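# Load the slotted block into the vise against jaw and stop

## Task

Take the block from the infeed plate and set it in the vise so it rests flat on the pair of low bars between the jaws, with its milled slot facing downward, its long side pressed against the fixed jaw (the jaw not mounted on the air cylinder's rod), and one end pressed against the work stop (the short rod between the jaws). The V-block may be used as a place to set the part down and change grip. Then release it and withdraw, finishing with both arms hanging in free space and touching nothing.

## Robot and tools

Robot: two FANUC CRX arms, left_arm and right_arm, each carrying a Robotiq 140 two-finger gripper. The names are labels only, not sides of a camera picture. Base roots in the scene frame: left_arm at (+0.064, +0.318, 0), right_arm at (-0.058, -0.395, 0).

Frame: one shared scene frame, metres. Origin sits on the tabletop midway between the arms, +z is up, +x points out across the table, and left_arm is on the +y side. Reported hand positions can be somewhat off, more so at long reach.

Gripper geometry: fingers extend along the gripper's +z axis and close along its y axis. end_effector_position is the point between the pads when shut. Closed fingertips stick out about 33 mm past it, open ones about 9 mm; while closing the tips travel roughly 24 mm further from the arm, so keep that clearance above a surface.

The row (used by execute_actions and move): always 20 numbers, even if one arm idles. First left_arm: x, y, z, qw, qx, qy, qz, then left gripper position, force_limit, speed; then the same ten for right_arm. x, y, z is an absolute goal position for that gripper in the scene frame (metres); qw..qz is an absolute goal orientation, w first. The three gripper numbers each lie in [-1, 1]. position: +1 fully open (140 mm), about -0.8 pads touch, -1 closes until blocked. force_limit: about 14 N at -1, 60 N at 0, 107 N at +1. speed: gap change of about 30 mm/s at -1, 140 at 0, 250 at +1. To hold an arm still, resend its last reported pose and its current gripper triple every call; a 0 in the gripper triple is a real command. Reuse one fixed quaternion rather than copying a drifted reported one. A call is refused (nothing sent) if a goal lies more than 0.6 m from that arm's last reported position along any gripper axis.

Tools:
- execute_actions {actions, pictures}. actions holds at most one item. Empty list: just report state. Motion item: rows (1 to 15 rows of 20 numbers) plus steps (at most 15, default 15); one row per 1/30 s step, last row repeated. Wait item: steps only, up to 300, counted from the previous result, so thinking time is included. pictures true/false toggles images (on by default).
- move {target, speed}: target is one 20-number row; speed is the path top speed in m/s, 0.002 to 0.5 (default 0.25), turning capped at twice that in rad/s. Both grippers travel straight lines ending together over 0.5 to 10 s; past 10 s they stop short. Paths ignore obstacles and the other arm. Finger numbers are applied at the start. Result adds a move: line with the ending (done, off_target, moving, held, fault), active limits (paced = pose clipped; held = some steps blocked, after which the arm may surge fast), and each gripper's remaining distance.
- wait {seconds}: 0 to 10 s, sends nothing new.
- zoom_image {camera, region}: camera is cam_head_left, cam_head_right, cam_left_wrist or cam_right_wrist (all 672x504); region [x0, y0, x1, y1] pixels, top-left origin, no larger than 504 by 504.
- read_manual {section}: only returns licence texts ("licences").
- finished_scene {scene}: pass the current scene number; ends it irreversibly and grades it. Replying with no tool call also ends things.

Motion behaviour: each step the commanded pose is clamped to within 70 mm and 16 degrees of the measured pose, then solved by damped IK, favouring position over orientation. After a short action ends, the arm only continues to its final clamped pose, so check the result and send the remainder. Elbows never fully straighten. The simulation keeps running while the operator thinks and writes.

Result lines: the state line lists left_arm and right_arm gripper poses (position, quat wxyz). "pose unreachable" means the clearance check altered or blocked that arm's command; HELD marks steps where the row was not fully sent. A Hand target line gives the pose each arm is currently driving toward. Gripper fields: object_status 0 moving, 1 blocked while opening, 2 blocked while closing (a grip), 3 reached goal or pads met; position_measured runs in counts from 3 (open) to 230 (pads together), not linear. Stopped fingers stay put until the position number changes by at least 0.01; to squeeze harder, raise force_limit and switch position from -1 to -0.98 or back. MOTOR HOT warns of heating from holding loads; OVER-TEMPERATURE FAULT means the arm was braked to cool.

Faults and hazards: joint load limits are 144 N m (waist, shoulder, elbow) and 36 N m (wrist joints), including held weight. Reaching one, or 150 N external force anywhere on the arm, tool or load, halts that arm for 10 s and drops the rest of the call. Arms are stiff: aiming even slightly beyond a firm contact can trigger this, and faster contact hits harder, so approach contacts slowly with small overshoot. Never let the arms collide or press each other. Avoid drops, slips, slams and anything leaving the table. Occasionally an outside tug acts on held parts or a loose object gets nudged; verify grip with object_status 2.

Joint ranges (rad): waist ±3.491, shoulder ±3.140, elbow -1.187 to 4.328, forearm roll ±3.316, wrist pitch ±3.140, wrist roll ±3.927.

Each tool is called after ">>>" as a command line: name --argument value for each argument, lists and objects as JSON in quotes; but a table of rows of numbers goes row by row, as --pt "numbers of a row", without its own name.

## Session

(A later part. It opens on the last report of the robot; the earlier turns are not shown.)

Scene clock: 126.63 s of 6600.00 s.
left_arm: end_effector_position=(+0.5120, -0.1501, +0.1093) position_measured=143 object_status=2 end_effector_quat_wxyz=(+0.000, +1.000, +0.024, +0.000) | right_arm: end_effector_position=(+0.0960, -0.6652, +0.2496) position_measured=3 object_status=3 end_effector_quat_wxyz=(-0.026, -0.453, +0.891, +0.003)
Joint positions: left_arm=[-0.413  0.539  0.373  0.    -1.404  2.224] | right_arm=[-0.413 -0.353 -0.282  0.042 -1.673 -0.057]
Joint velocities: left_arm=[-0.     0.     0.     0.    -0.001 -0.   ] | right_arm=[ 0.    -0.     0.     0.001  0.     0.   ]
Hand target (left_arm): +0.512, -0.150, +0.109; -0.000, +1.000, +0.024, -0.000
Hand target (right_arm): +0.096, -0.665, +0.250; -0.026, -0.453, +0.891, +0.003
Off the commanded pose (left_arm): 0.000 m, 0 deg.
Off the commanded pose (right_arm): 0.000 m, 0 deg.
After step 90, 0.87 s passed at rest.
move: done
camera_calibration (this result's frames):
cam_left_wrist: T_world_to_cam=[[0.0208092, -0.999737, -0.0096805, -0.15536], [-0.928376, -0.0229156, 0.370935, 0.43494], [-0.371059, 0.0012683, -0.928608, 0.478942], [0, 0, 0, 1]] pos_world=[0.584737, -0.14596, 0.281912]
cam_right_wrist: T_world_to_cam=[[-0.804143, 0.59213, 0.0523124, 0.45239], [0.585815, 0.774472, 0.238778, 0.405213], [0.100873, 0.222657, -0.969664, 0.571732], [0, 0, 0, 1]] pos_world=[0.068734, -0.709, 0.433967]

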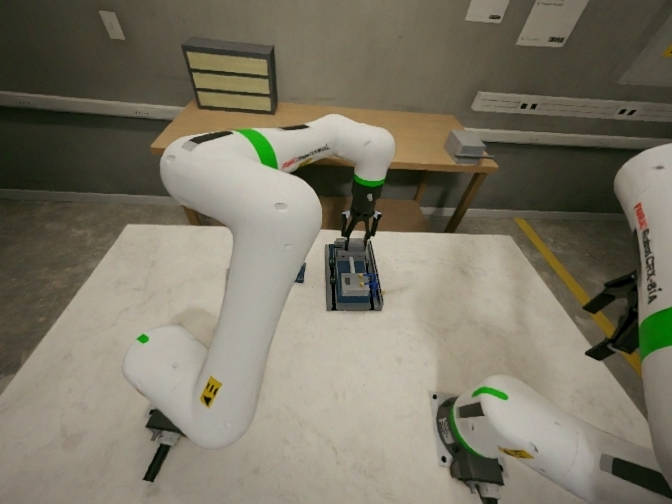

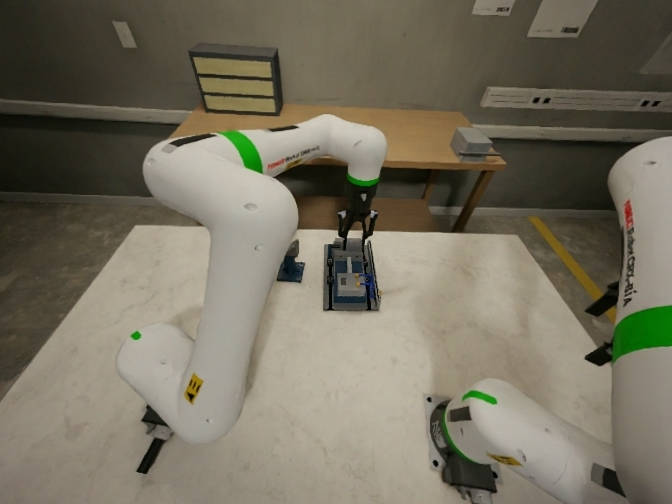

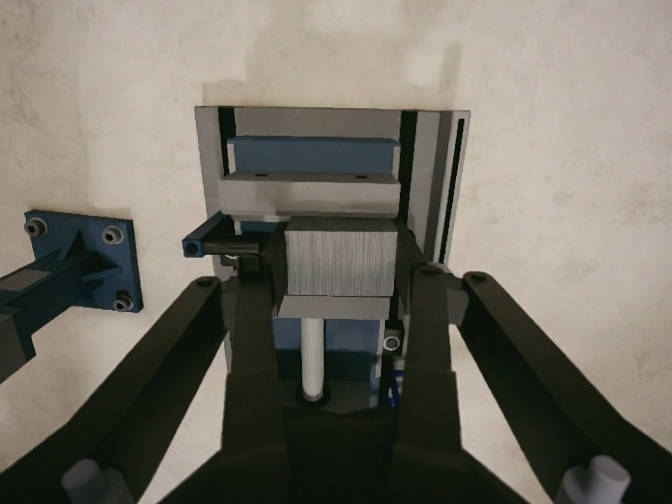

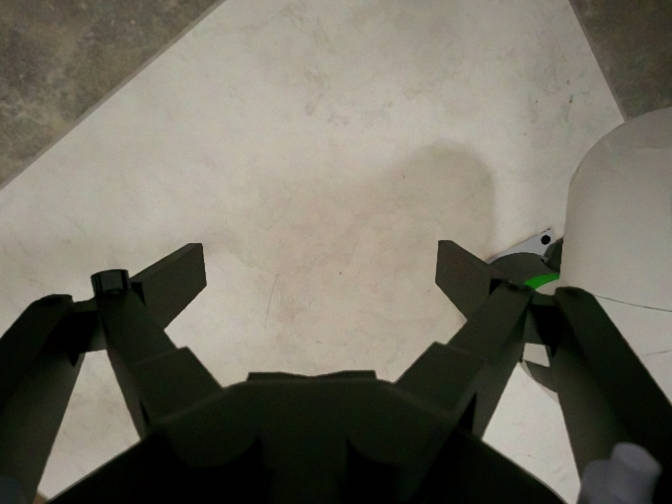

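>>> move --target '[0.512,-0.15,0.11,0,1,0.012,0,-0.05,-1,-1,0.096,-0.6652,0.2496,-0.026,-0.453,0.891,0.003,1,0,0]' --speed 0.01

>>> move --target '[0.51,-0.15,0.122,0,1,0.012,0,-0.05,-1,-1,0.096,-0.6652,0.2496,-0.026,-0.453,0.891,0.003,1,0,0]' --speed 0.03

>>> move --target '[0.51,-0.138,0.122,0,1,0.012,0,0.05,-1,-1,0.096,-0.6652,0.2496,-0.026,-0.453,0.891,0.003,1,0,0]' --speed 0.01

>>> zoom_image --camera "cam_head_right" --region '[310,215,390,275]'

Scene clock: 135.73 s of 6600.00 s.
left_arm: end_effector_position=(+0.5120, -0.1500, +0.1099) position_measured=135 object_status=3 end_effector_quat_wxyz=(-0.000, +1.000, +0.012, -0.000) | right_arm: end_effector_position=(+0.0960, -0.6652, +0.2496) position_measured=3 object_status=3 end_effector_quat_wxyz=(-0.026, -0.453, +0.891, +0.003)
Joint positions: left_arm=[-0.413  0.539  0.375 -0.    -1.407  2.2  ] | right_arm=[-0.413 -0.353 -0.282  0.042 -1.673 -0.057]
Joint velocities: left_arm=[ 0.    -0.    -0.002  0.     0.    -0.   ] | right_arm=[0.    0.    0.    0.001 0.    0.   ]
Hand target (left_arm): +0.512, -0.150, +0.110; -0.000, +1.000, +0.012, +0.000
Hand target (right_arm): +0.096, -0.665, +0.250; -0.026, -0.453, +0.891, +0.003
Off the commanded pose (left_arm): 0.000 m, 0 deg.
Off the commanded pose (right_arm): 0.000 m, 0 deg.
After step 90, 4.67 s passed at rest.
move: done
camera_calibration (this result's frames):
cam_left_wrist: T_world_to_cam=[[-0.00317267, -0.999944, -0.0100708, -0.14297], [-0.928544, -0.000792576, 0.371222, 0.438028], [-0.371209, 0.0105289, -0.92849, 0.481002], [0, 0, 0, 1]] pos_world=[0.584827, -0.147679, 0.28256]
cam_right_wrist: T_world_to_cam=[[-0.804143, 0.59213, 0.0523123, 0.45239], [0.585815, 0.774472, 0.238778, 0.405213], [0.100873, 0.222657, -0.969664, 0.571732], [0, 0, 0, 1]] pos_world=[0.068734, -0.709, 0.433966]

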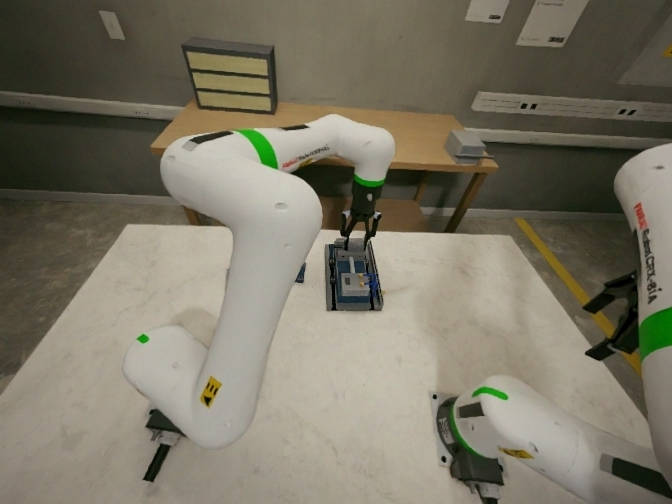

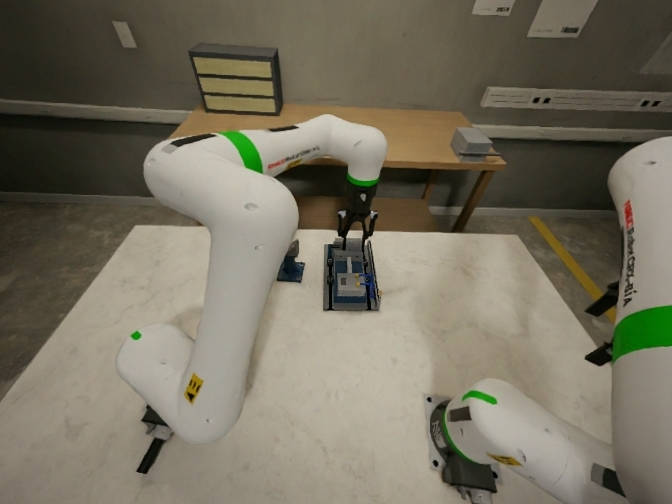

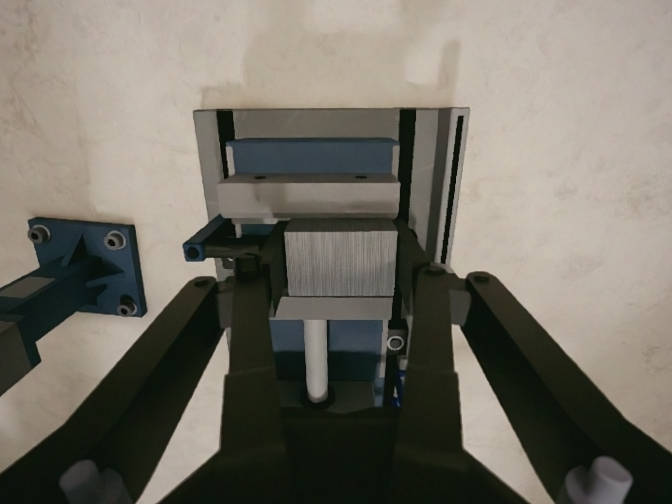

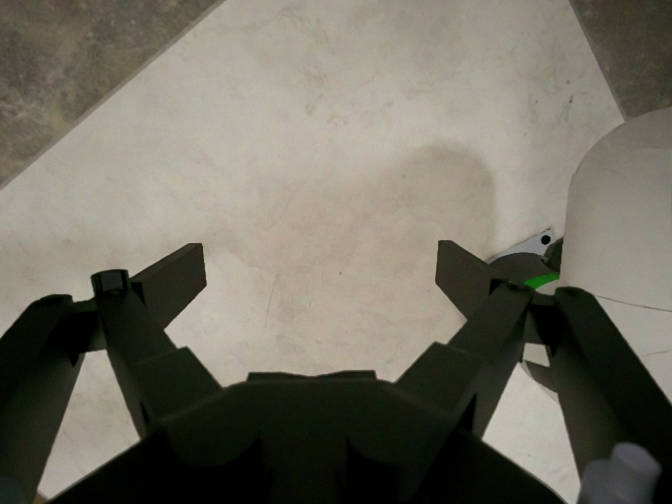

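Scene clock: 136.43 s of 6600.00 s.
left_arm: end_effector_position=(+0.5100, -0.1500, +0.1220) position_measured=135 object_status=3 end_effector_quat_wxyz=(+0.000, +1.000, +0.012, -0.000) | right_arm: end_effector_position=(+0.0960, -0.6652, +0.2496) position_measured=3 object_status=3 end_effector_quat_wxyz=(-0.026, -0.453, +0.891, +0.003)
Joint positions: left_arm=[-0.415  0.531  0.391  0.    -1.431  2.202] | right_arm=[-0.413 -0.353 -0.282  0.042 -1.673 -0.057]
Joint velocities: left_arm=[-0.     0.001 -0.001 -0.    -0.001 -0.   ] | right_arm=[ 0.    -0.001 -0.001 -0.001 -0.001  0.001]
Hand target (left_arm): +0.510, -0.150, +0.122; -0.000, +1.000, +0.012, +0.000
Hand target (right_arm): +0.096, -0.665, +0.250; -0.026, -0.453, +0.891, +0.003
Off the commanded pose (left_arm): 0.000 m, 0 deg.
Off the commanded pose (right_arm): 0.000 m, 0 deg.
move: done
camera_calibration (this result's frames):
cam_left_wrist: T_world_to_cam=[[-0.0031431, -0.999946, -0.0099438, -0.142936], [-0.928559, -0.00077248, 0.371185, 0.431732], [-0.371172, 0.0104001, -0.928506, 0.491417], [0, 0, 0, 1]] pos_world=[0.582839, -0.147706, 0.29461]
cam_right_wrist: T_world_to_cam=[[-0.804143, 0.59213, 0.0523126, 0.45239], [0.585815, 0.774472, 0.238778, 0.405213], [0.100873, 0.222657, -0.969664, 0.571732], [0, 0, 0, 1]] pos_world=[0.068734, -0.709, 0.433966]

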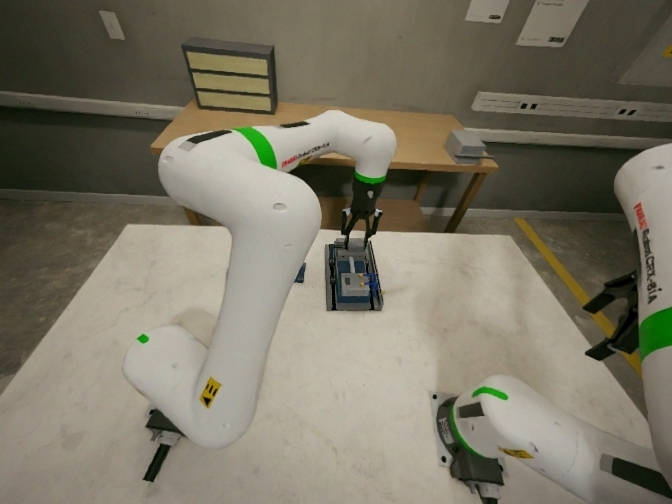

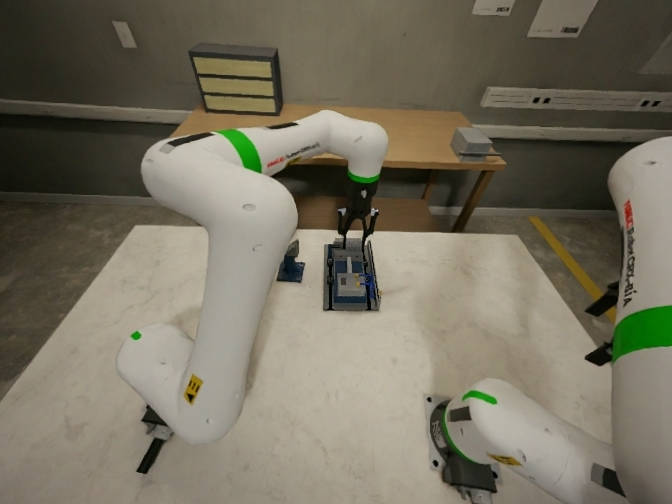

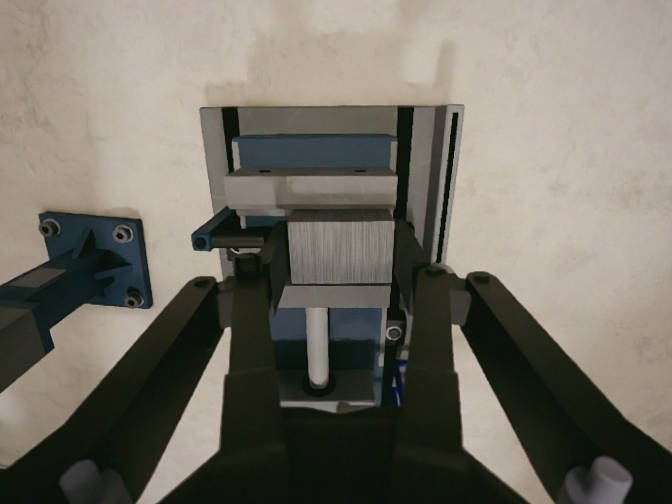

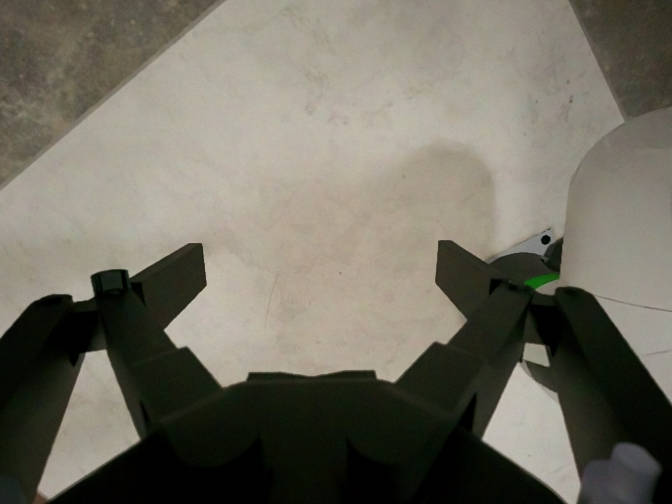

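Scene clock: 147.73 s of 6600.00 s.
left_arm: end_effector_position=(+0.5098, -0.1409, +0.1228) position_measured=123 object_status=3 end_effector_quat_wxyz=(+0.003, +1.000, +0.012, +0.000) | right_arm: end_effector_position=(+0.0960, -0.6652, +0.2496) position_measured=3 object_status=3 end_effector_quat_wxyz=(-0.026, -0.453, +0.891, +0.003)
Joint positions: left_arm=[-0.4    0.508  0.358  0.005 -1.417  2.187] | right_arm=[-0.413 -0.353 -0.282  0.042 -1.673 -0.057]
Joint velocities: left_arm=[ 0.001  0.     0.001 -0.     0.    -0.   ] | right_arm=[-0.     0.001  0.001 -0.001 -0.    -0.   ]
Hand target (left_arm): +0.510, -0.139, +0.122; +0.000, +1.000, +0.012, +0.000
Hand target (right_arm): +0.096, -0.665, +0.250; -0.026, -0.453, +0.891, +0.003
Off the commanded pose (left_arm): 0.003 m, 0 deg.
Off the commanded pose (right_arm): 0.000 m, 0 deg.
TORQUE FAULT: the external load on joint 4 (forearm roll) of the left arm reached its load limit, and that arm stopped for 10 seconds. A torque fault stops only its own arm. That arm's remaining commands of this call were not run. That arm holds where it stopped, with its grip as last carried out, and accepts commands again: back off and push less far. That arm stops again, at the same cost, whenever a joint's load reaches its limit.
move: fault (left_arm)
camera_calibration (this result's frames):
cam_left_wrist: T_world_to_cam=[[-0.00359554, -0.999985, -0.00423879, -0.134272], [-0.928725, 0.00176769, 0.370765, 0.431679], [-0.370752, 0.00526977, -0.928717, 0.49112], [0, 0, 0, 1]] pos_world=[0.582512, -0.137621, 0.295491]
cam_right_wrist: T_world_to_cam=[[-0.804143, 0.59213, 0.0523121, 0.45239], [0.585814, 0.774472, 0.238778, 0.405213], [0.100873, 0.222657, -0.969664, 0.571732], [0, 0, 0, 1]] pos_world=[0.0687339, -0.709, 0.433967]

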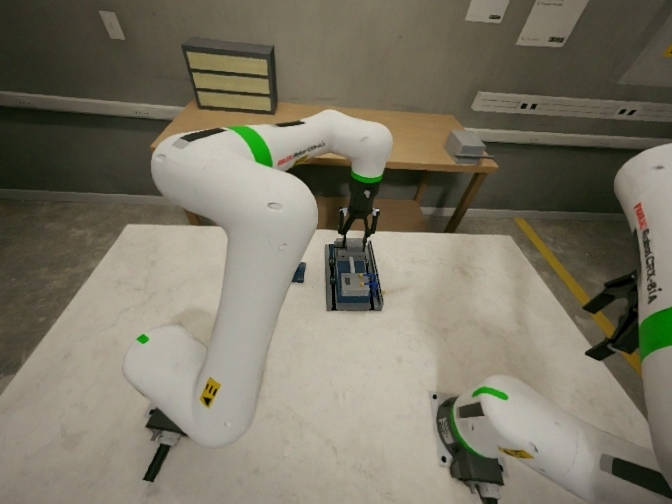

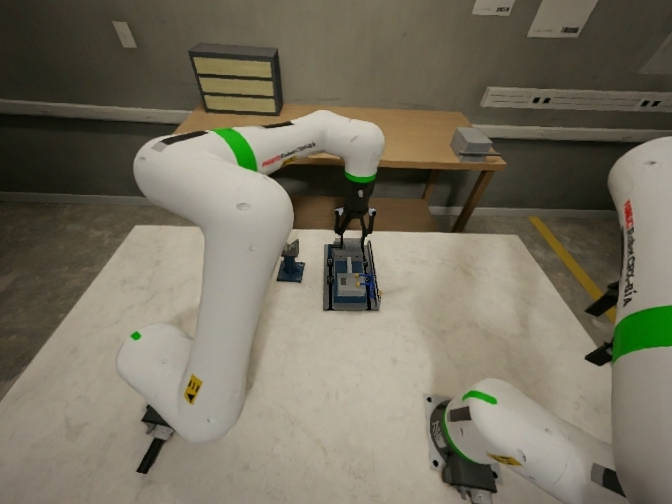

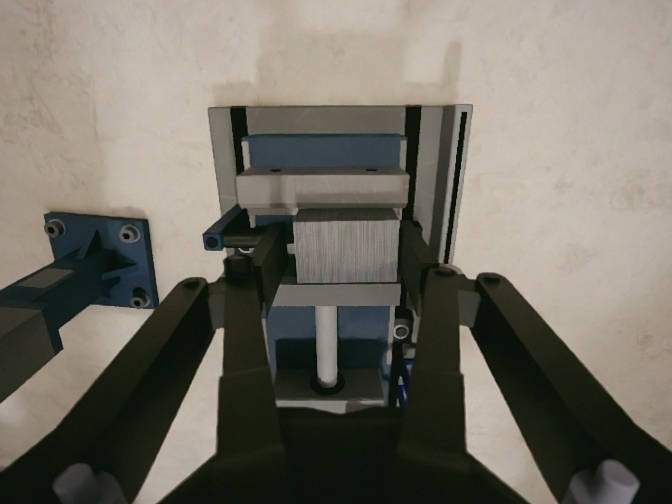

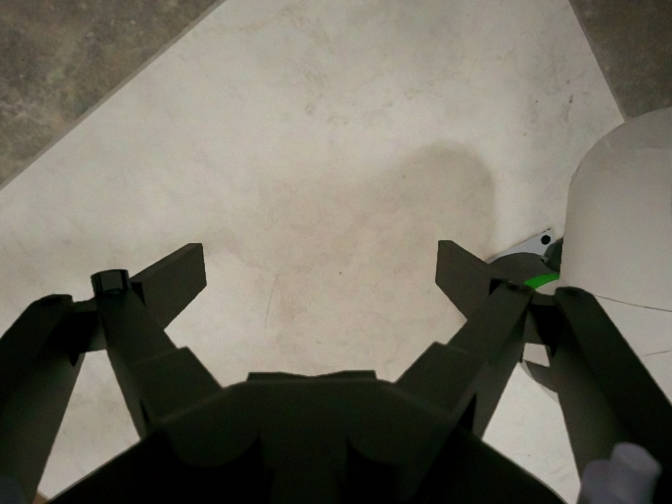

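Region (310, 215, 390, 275) of cam_head_right's 672x504 image, scaled by 6.300, with more detail than that image has; it fills the top 378 rows of this view, and the rest is white.

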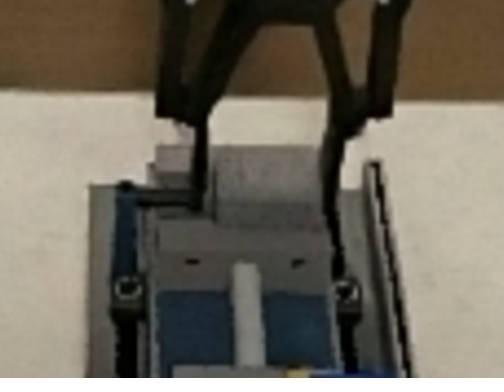

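>>> move --target '[0.51,-0.146,0.15,0,1,0.012,0,0.05,-1,-1,0.096,-0.6652,0.2496,-0.026,-0.453,0.891,0.003,1,0,0]' --speed 0.05

>>> move --target '[0.516,-0.146,0.15,0,0.716,-0.698,0,0.05,-1,-1,0.096,-0.6652,0.2496,-0.026,-0.453,0.891,0.003,1,0,0]' --speed 0.5

>>> zoom_image --camera "cam_left_wrist" --region '[200,130,480,330]'

Scene clock: 154.33 s of 6600.00 s.
left_arm: end_effector_position=(+0.5101, -0.1460, +0.1500) position_measured=123 object_status=3 end_effector_quat_wxyz=(-0.000, +1.000, +0.012, +0.000) | right_arm: end_effector_position=(+0.0960, -0.6652, +0.2496) position_measured=3 object_status=3 end_effector_quat_wxyz=(-0.026, -0.453, +0.891, +0.003)
Joint positions: left_arm=[-0.41   0.515  0.433 -0.    -1.488  2.197] | right_arm=[-0.413 -0.353 -0.282  0.042 -1.673 -0.057]
Joint velocities: left_arm=[-0.     0.     0.002  0.     0.001  0.   ] | right_arm=[-0.     0.    -0.001 -0.001 -0.    -0.   ]
Hand target (left_arm): +0.510, -0.146, +0.150; +0.000, +1.000, +0.012, +0.000
Hand target (right_arm): +0.096, -0.665, +0.250; -0.026, -0.453, +0.891, +0.003
Off the commanded pose (left_arm): 0.000 m, 0 deg.
Off the commanded pose (right_arm): 0.000 m, 0 deg.
After step 90, 2.77 s passed at rest.
move: done
camera_calibration (this result's frames):
cam_left_wrist: T_world_to_cam=[[-0.00309908, -0.999945, -0.00997235, -0.138679], [-0.928575, -0.000823492, 0.371144, 0.421391], [-0.371132, 0.0104103, -0.928522, 0.517373], [0, 0, 0, 1]] pos_world=[0.582877, -0.143711, 0.322612]
cam_right_wrist: T_world_to_cam=[[-0.804143, 0.59213, 0.0523119, 0.45239], [0.585814, 0.774472, 0.238778, 0.405213], [0.100873, 0.222657, -0.969664, 0.571732], [0, 0, 0, 1]] pos_world=[0.0687339, -0.709, 0.433967]

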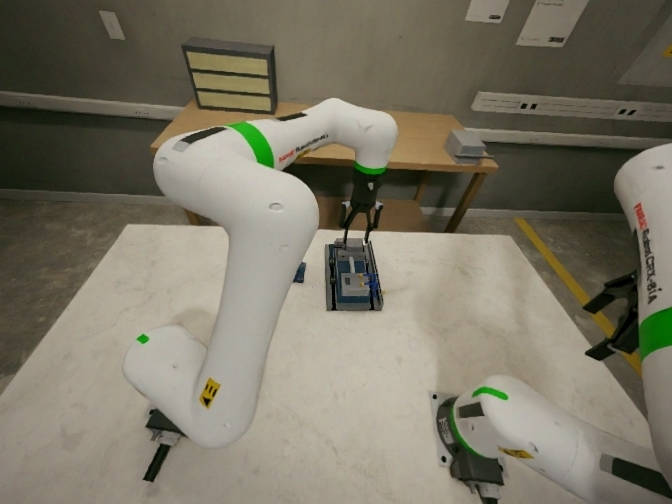

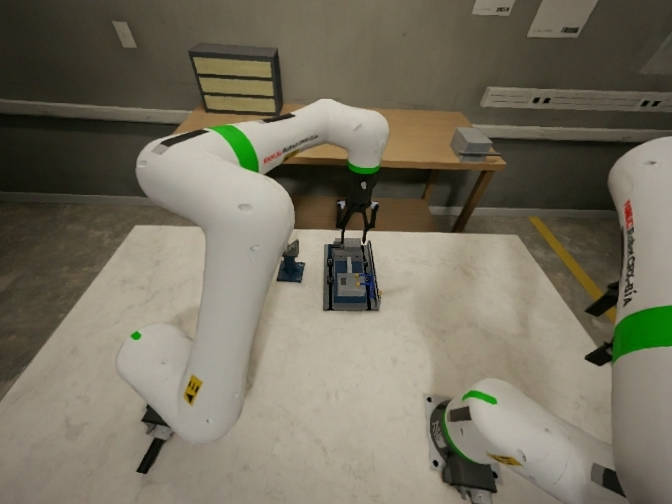

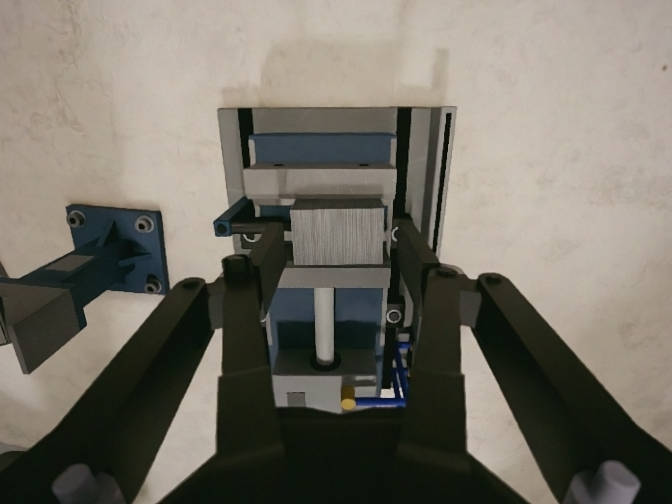

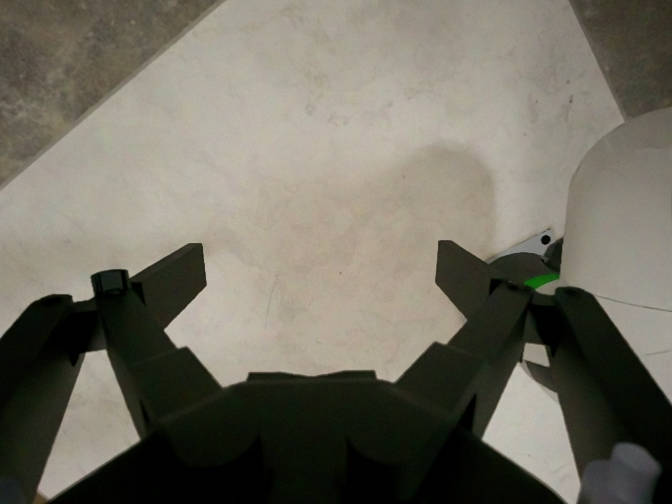

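Scene clock: 156.43 s of 6600.00 s.
left_arm: end_effector_position=(+0.5160, -0.1460, +0.1500) position_measured=123 object_status=3 end_effector_quat_wxyz=(+0.000, +0.716, -0.698, -0.000) | right_arm: end_effector_position=(+0.0960, -0.6652, +0.2496) position_measured=3 object_status=3 end_effector_quat_wxyz=(-0.026, -0.453, +0.891, +0.003)
Joint positions: left_arm=[-0.404  0.526  0.449 -0.    -1.494  0.622] | right_arm=[-0.413 -0.353 -0.282  0.042 -1.673 -0.057]
Joint velocities: left_arm=[ 0.    -0.001  0.001  0.001  0.001 -0.   ] | right_arm=[ 0.    -0.     0.001  0.    -0.001 -0.   ]
Hand target (left_arm): +0.516, -0.146, +0.150; -0.000, +0.716, -0.698, -0.000
Hand target (right_arm): +0.096, -0.665, +0.250; -0.026, -0.453, +0.891, +0.003
Off the commanded pose (left_arm): 0.000 m, 0 deg.
Off the commanded pose (right_arm): 0.000 m, 0 deg.
move: done
camera_calibration (this result's frames):
cam_left_wrist: T_world_to_cam=[[-0.99995, 0.00169918, -0.00990279, 0.521978], [-0.0020983, 0.928549, 0.371204, 0.084555], [0.00982597, 0.371206, -0.928498, 0.375662], [0, 0, 0, 1]] pos_world=[0.518438, -0.218849, 0.322584]
cam_right_wrist: T_world_to_cam=[[-0.804143, 0.59213, 0.0523118, 0.45239], [0.585814, 0.774472, 0.238778, 0.405213], [0.100873, 0.222657, -0.969664, 0.571732], [0, 0, 0, 1]] pos_world=[0.0687338, -0.709, 0.433967]

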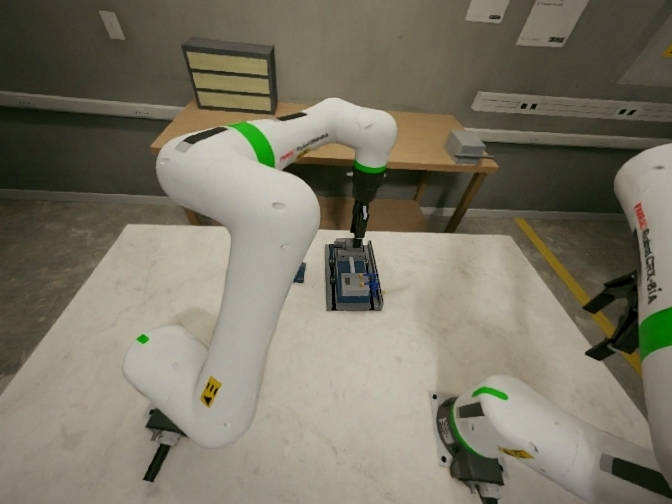

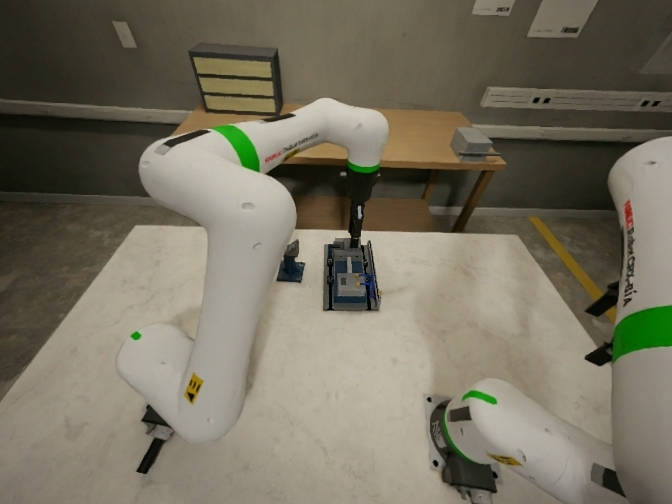

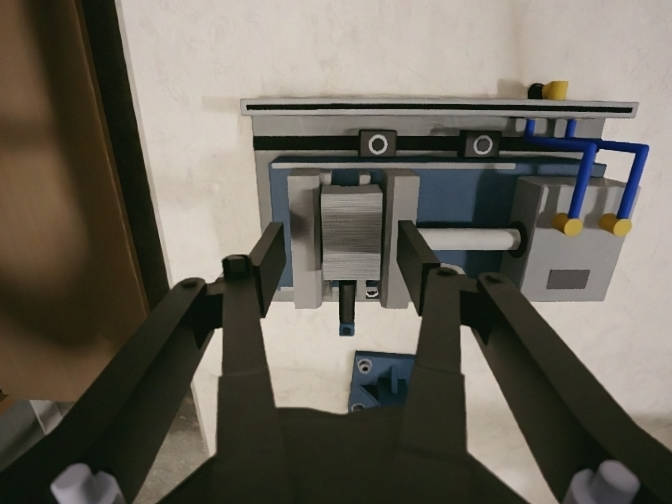

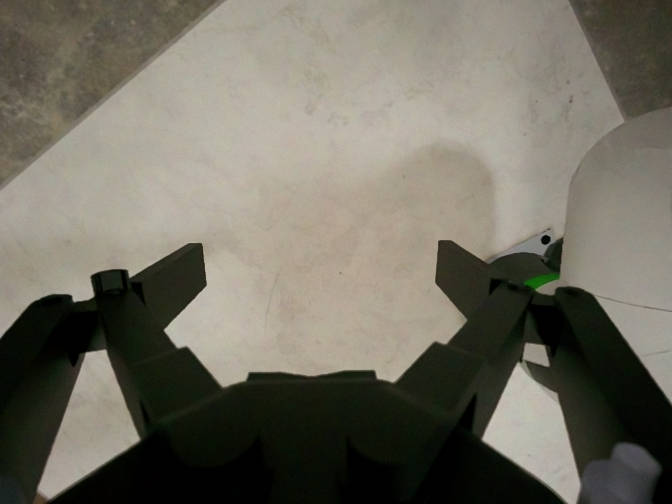

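Region (200, 130, 480, 330) of cam_left_wrist's 672x504 image, scaled by 1.800, with more detail than that image has; it fills the top 360 rows of this view, and the rest is white.

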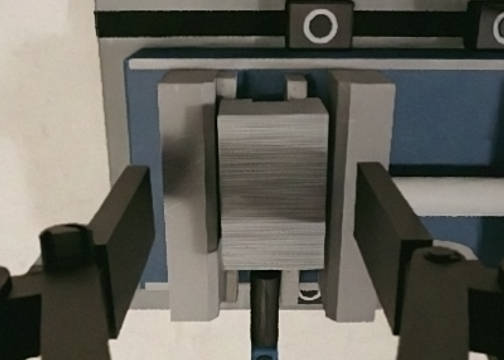

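>>> move --target '[0.52,-0.146,0.125,0,0.716,-0.698,0,0.05,-1,-1,0.096,-0.6652,0.2496,-0.026,-0.453,0.891,0.003,1,0,0]' --speed 0.02

>>> move --target '[0.52,-0.146,0.125,0,0.716,-0.698,0,-0.2,-1,-1,0.096,-0.6652,0.2496,-0.026,-0.453,0.891,0.003,1,0,0]'

>>> zoom_image --camera "cam_left_wrist" --region '[230,160,450,330]'

Scene clock: 161.80 s of 6600.00 s.
left_arm: end_effector_position=(+0.5200, -0.1460, +0.1250) position_measured=123 object_status=3 end_effector_quat_wxyz=(-0.000, +0.716, -0.698, +0.000) | right_arm: end_effector_position=(+0.0960, -0.6652, +0.2496) position_measured=3 object_status=3 end_effector_quat_wxyz=(-0.026, -0.453, +0.891, +0.003)
Joint positions: left_arm=[-0.401  0.54   0.412 -0.    -1.443  0.619] | right_arm=[-0.413 -0.353 -0.282  0.042 -1.673 -0.057]
Joint velocities: left_arm=[ 0.    -0.     0.001 -0.     0.001 -0.   ] | right_arm=[ 0.     0.     0.001 -0.     0.001 -0.   ]
Hand target (left_arm): +0.520, -0.146, +0.125; +0.000, +0.716, -0.698, -0.000
Hand target (right_arm): +0.096, -0.665, +0.250; -0.026, -0.453, +0.891, +0.003
Off the commanded pose (left_arm): 0.000 m, 0 deg.
Off the commanded pose (right_arm): 0.000 m, 0 deg.
After step 90, 0.87 s passed at rest.
move: done
camera_calibration (this result's frames):
cam_left_wrist: T_world_to_cam=[[-0.999949, 0.00179562, -0.00997373, 0.525706], [-0.00203451, 0.92857, 0.371151, 0.0937557], [0.00992776, 0.371153, -0.928519, 0.352418], [0, 0, 0, 1]] pos_world=[0.522371, -0.218804, 0.297672]
cam_right_wrist: T_world_to_cam=[[-0.804143, 0.59213, 0.052312, 0.45239], [0.585815, 0.774472, 0.238778, 0.405213], [0.100873, 0.222657, -0.969664, 0.571732], [0, 0, 0, 1]] pos_world=[0.0687338, -0.709, 0.433967]

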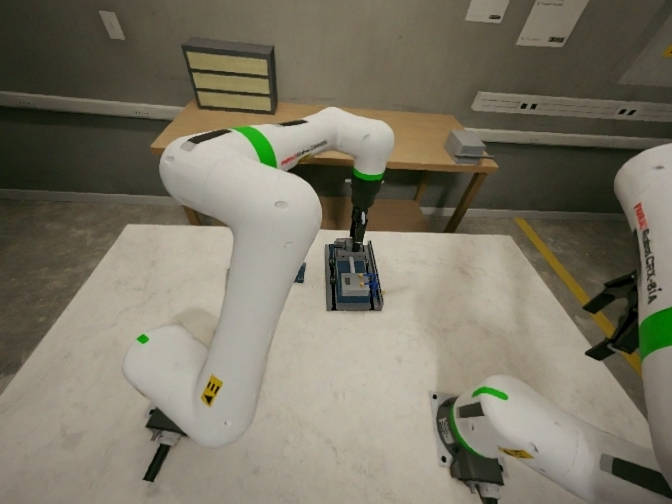

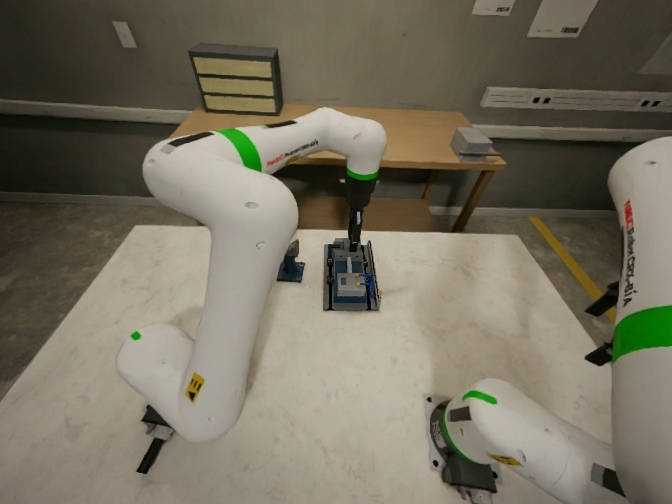

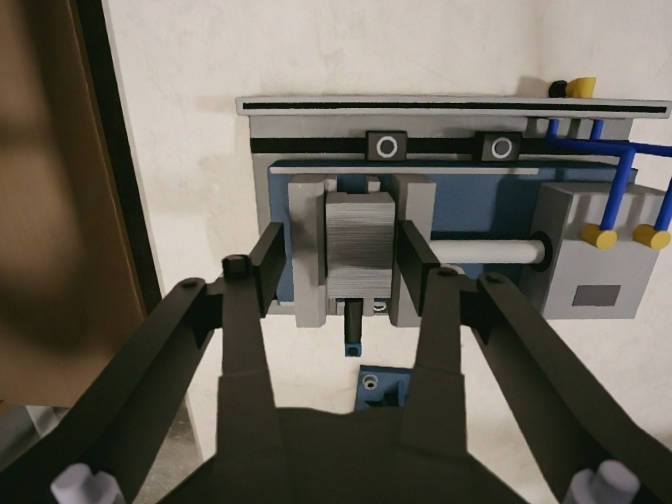

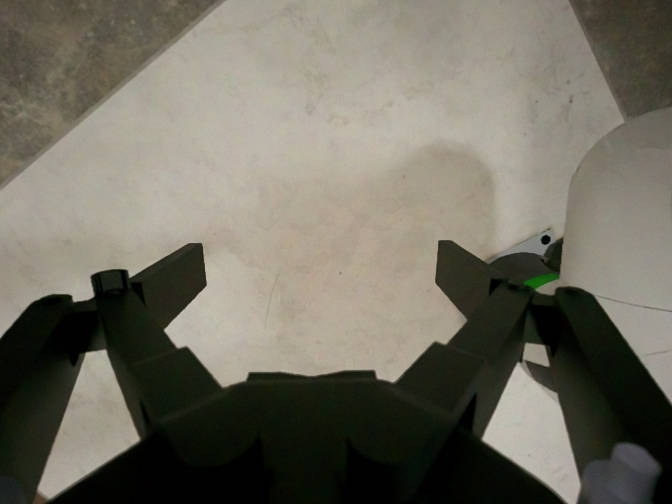

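Scene clock: 162.50 s of 6600.00 s.
left_arm: end_effector_position=(+0.5200, -0.1460, +0.1250) position_measured=130 object_status=2 end_effector_quat_wxyz=(+0.000, +0.716, -0.698, +0.000) | right_arm: end_effector_position=(+0.0960, -0.6652, +0.2496) position_measured=3 object_status=3 end_effector_quat_wxyz=(-0.026, -0.453, +0.891, +0.003)
Joint positions: left_arm=[-0.401  0.541  0.412  0.    -1.443  0.619] | right_arm=[-0.413 -0.353 -0.282  0.042 -1.673 -0.057]
Joint velocities: left_arm=[ 0.     0.    -0.002  0.     0.001 -0.001] | right_arm=[-0.     0.001  0.     0.001  0.     0.   ]
Hand target (left_arm): +0.520, -0.146, +0.125; +0.000, +0.716, -0.698, +0.000
Hand target (right_arm): +0.096, -0.665, +0.250; -0.026, -0.453, +0.891, +0.003
Off the commanded pose (left_arm): 0.000 m, 0 deg.
Off the commanded pose (right_arm): 0.000 m, 0 deg.
move: done
camera_calibration (this result's frames):
cam_left_wrist: T_world_to_cam=[[-0.999949, 0.00180651, -0.00998607, 0.52573], [-0.00202868, 0.928581, 0.371123, 0.0937756], [0.00994332, 0.371124, -0.92853, 0.35242], [0, 0, 0, 1]] pos_world=[0.522389, -0.218819, 0.29768]
cam_right_wrist: T_world_to_cam=[[-0.804143, 0.59213, 0.0523118, 0.45239], [0.585814, 0.774472, 0.238778, 0.405213], [0.100873, 0.222656, -0.969664, 0.571732], [0, 0, 0, 1]] pos_world=[0.0687339, -0.709, 0.433967]

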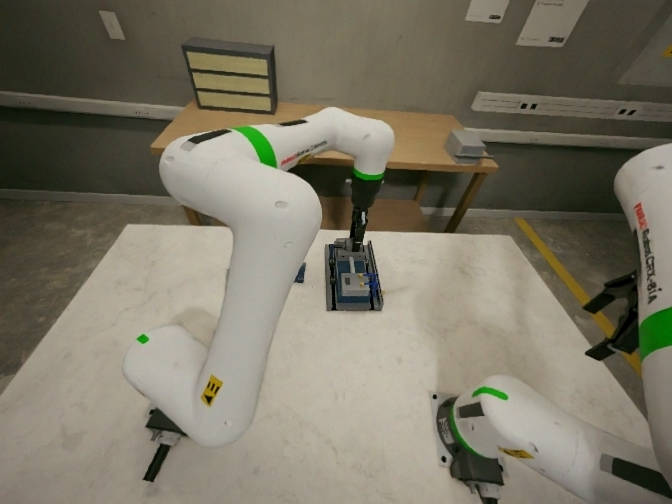

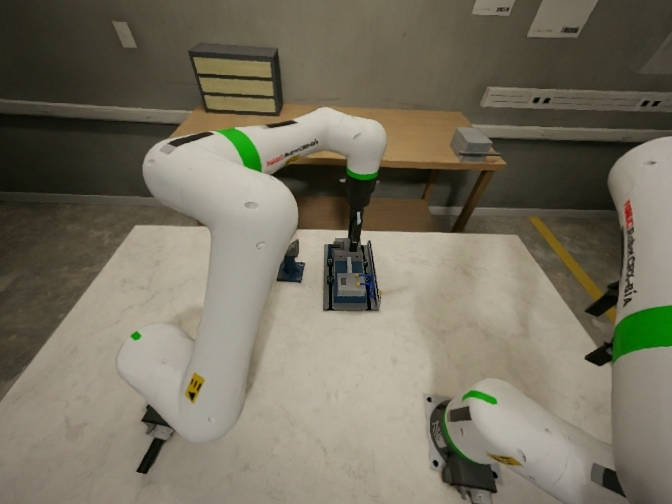

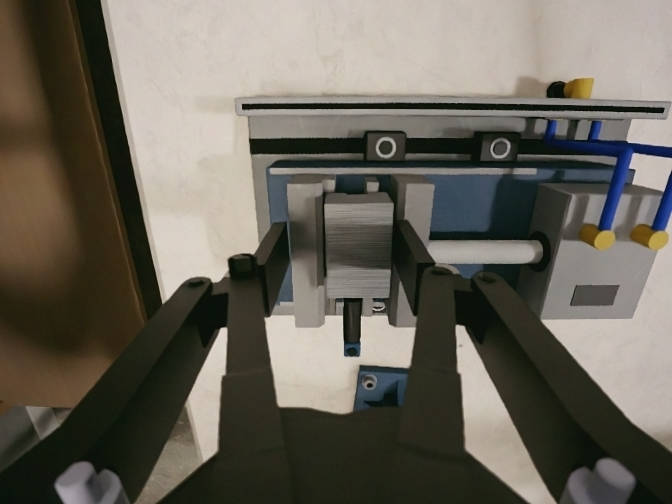

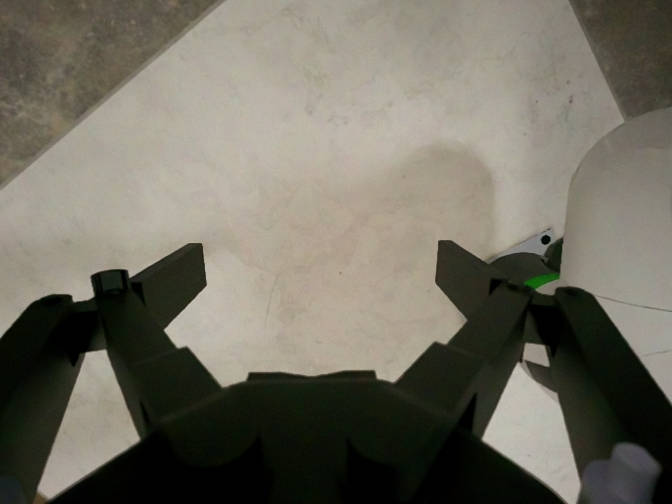

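Region (230, 160, 450, 330) of cam_left_wrist's 672x504 image, scaled by 2.291, with more detail than that image has; it fills the top 389 rows of this view, and the rest is white.

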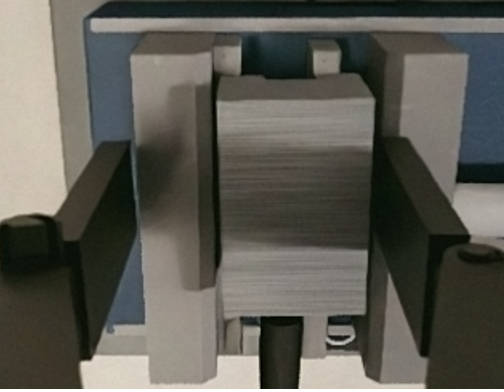

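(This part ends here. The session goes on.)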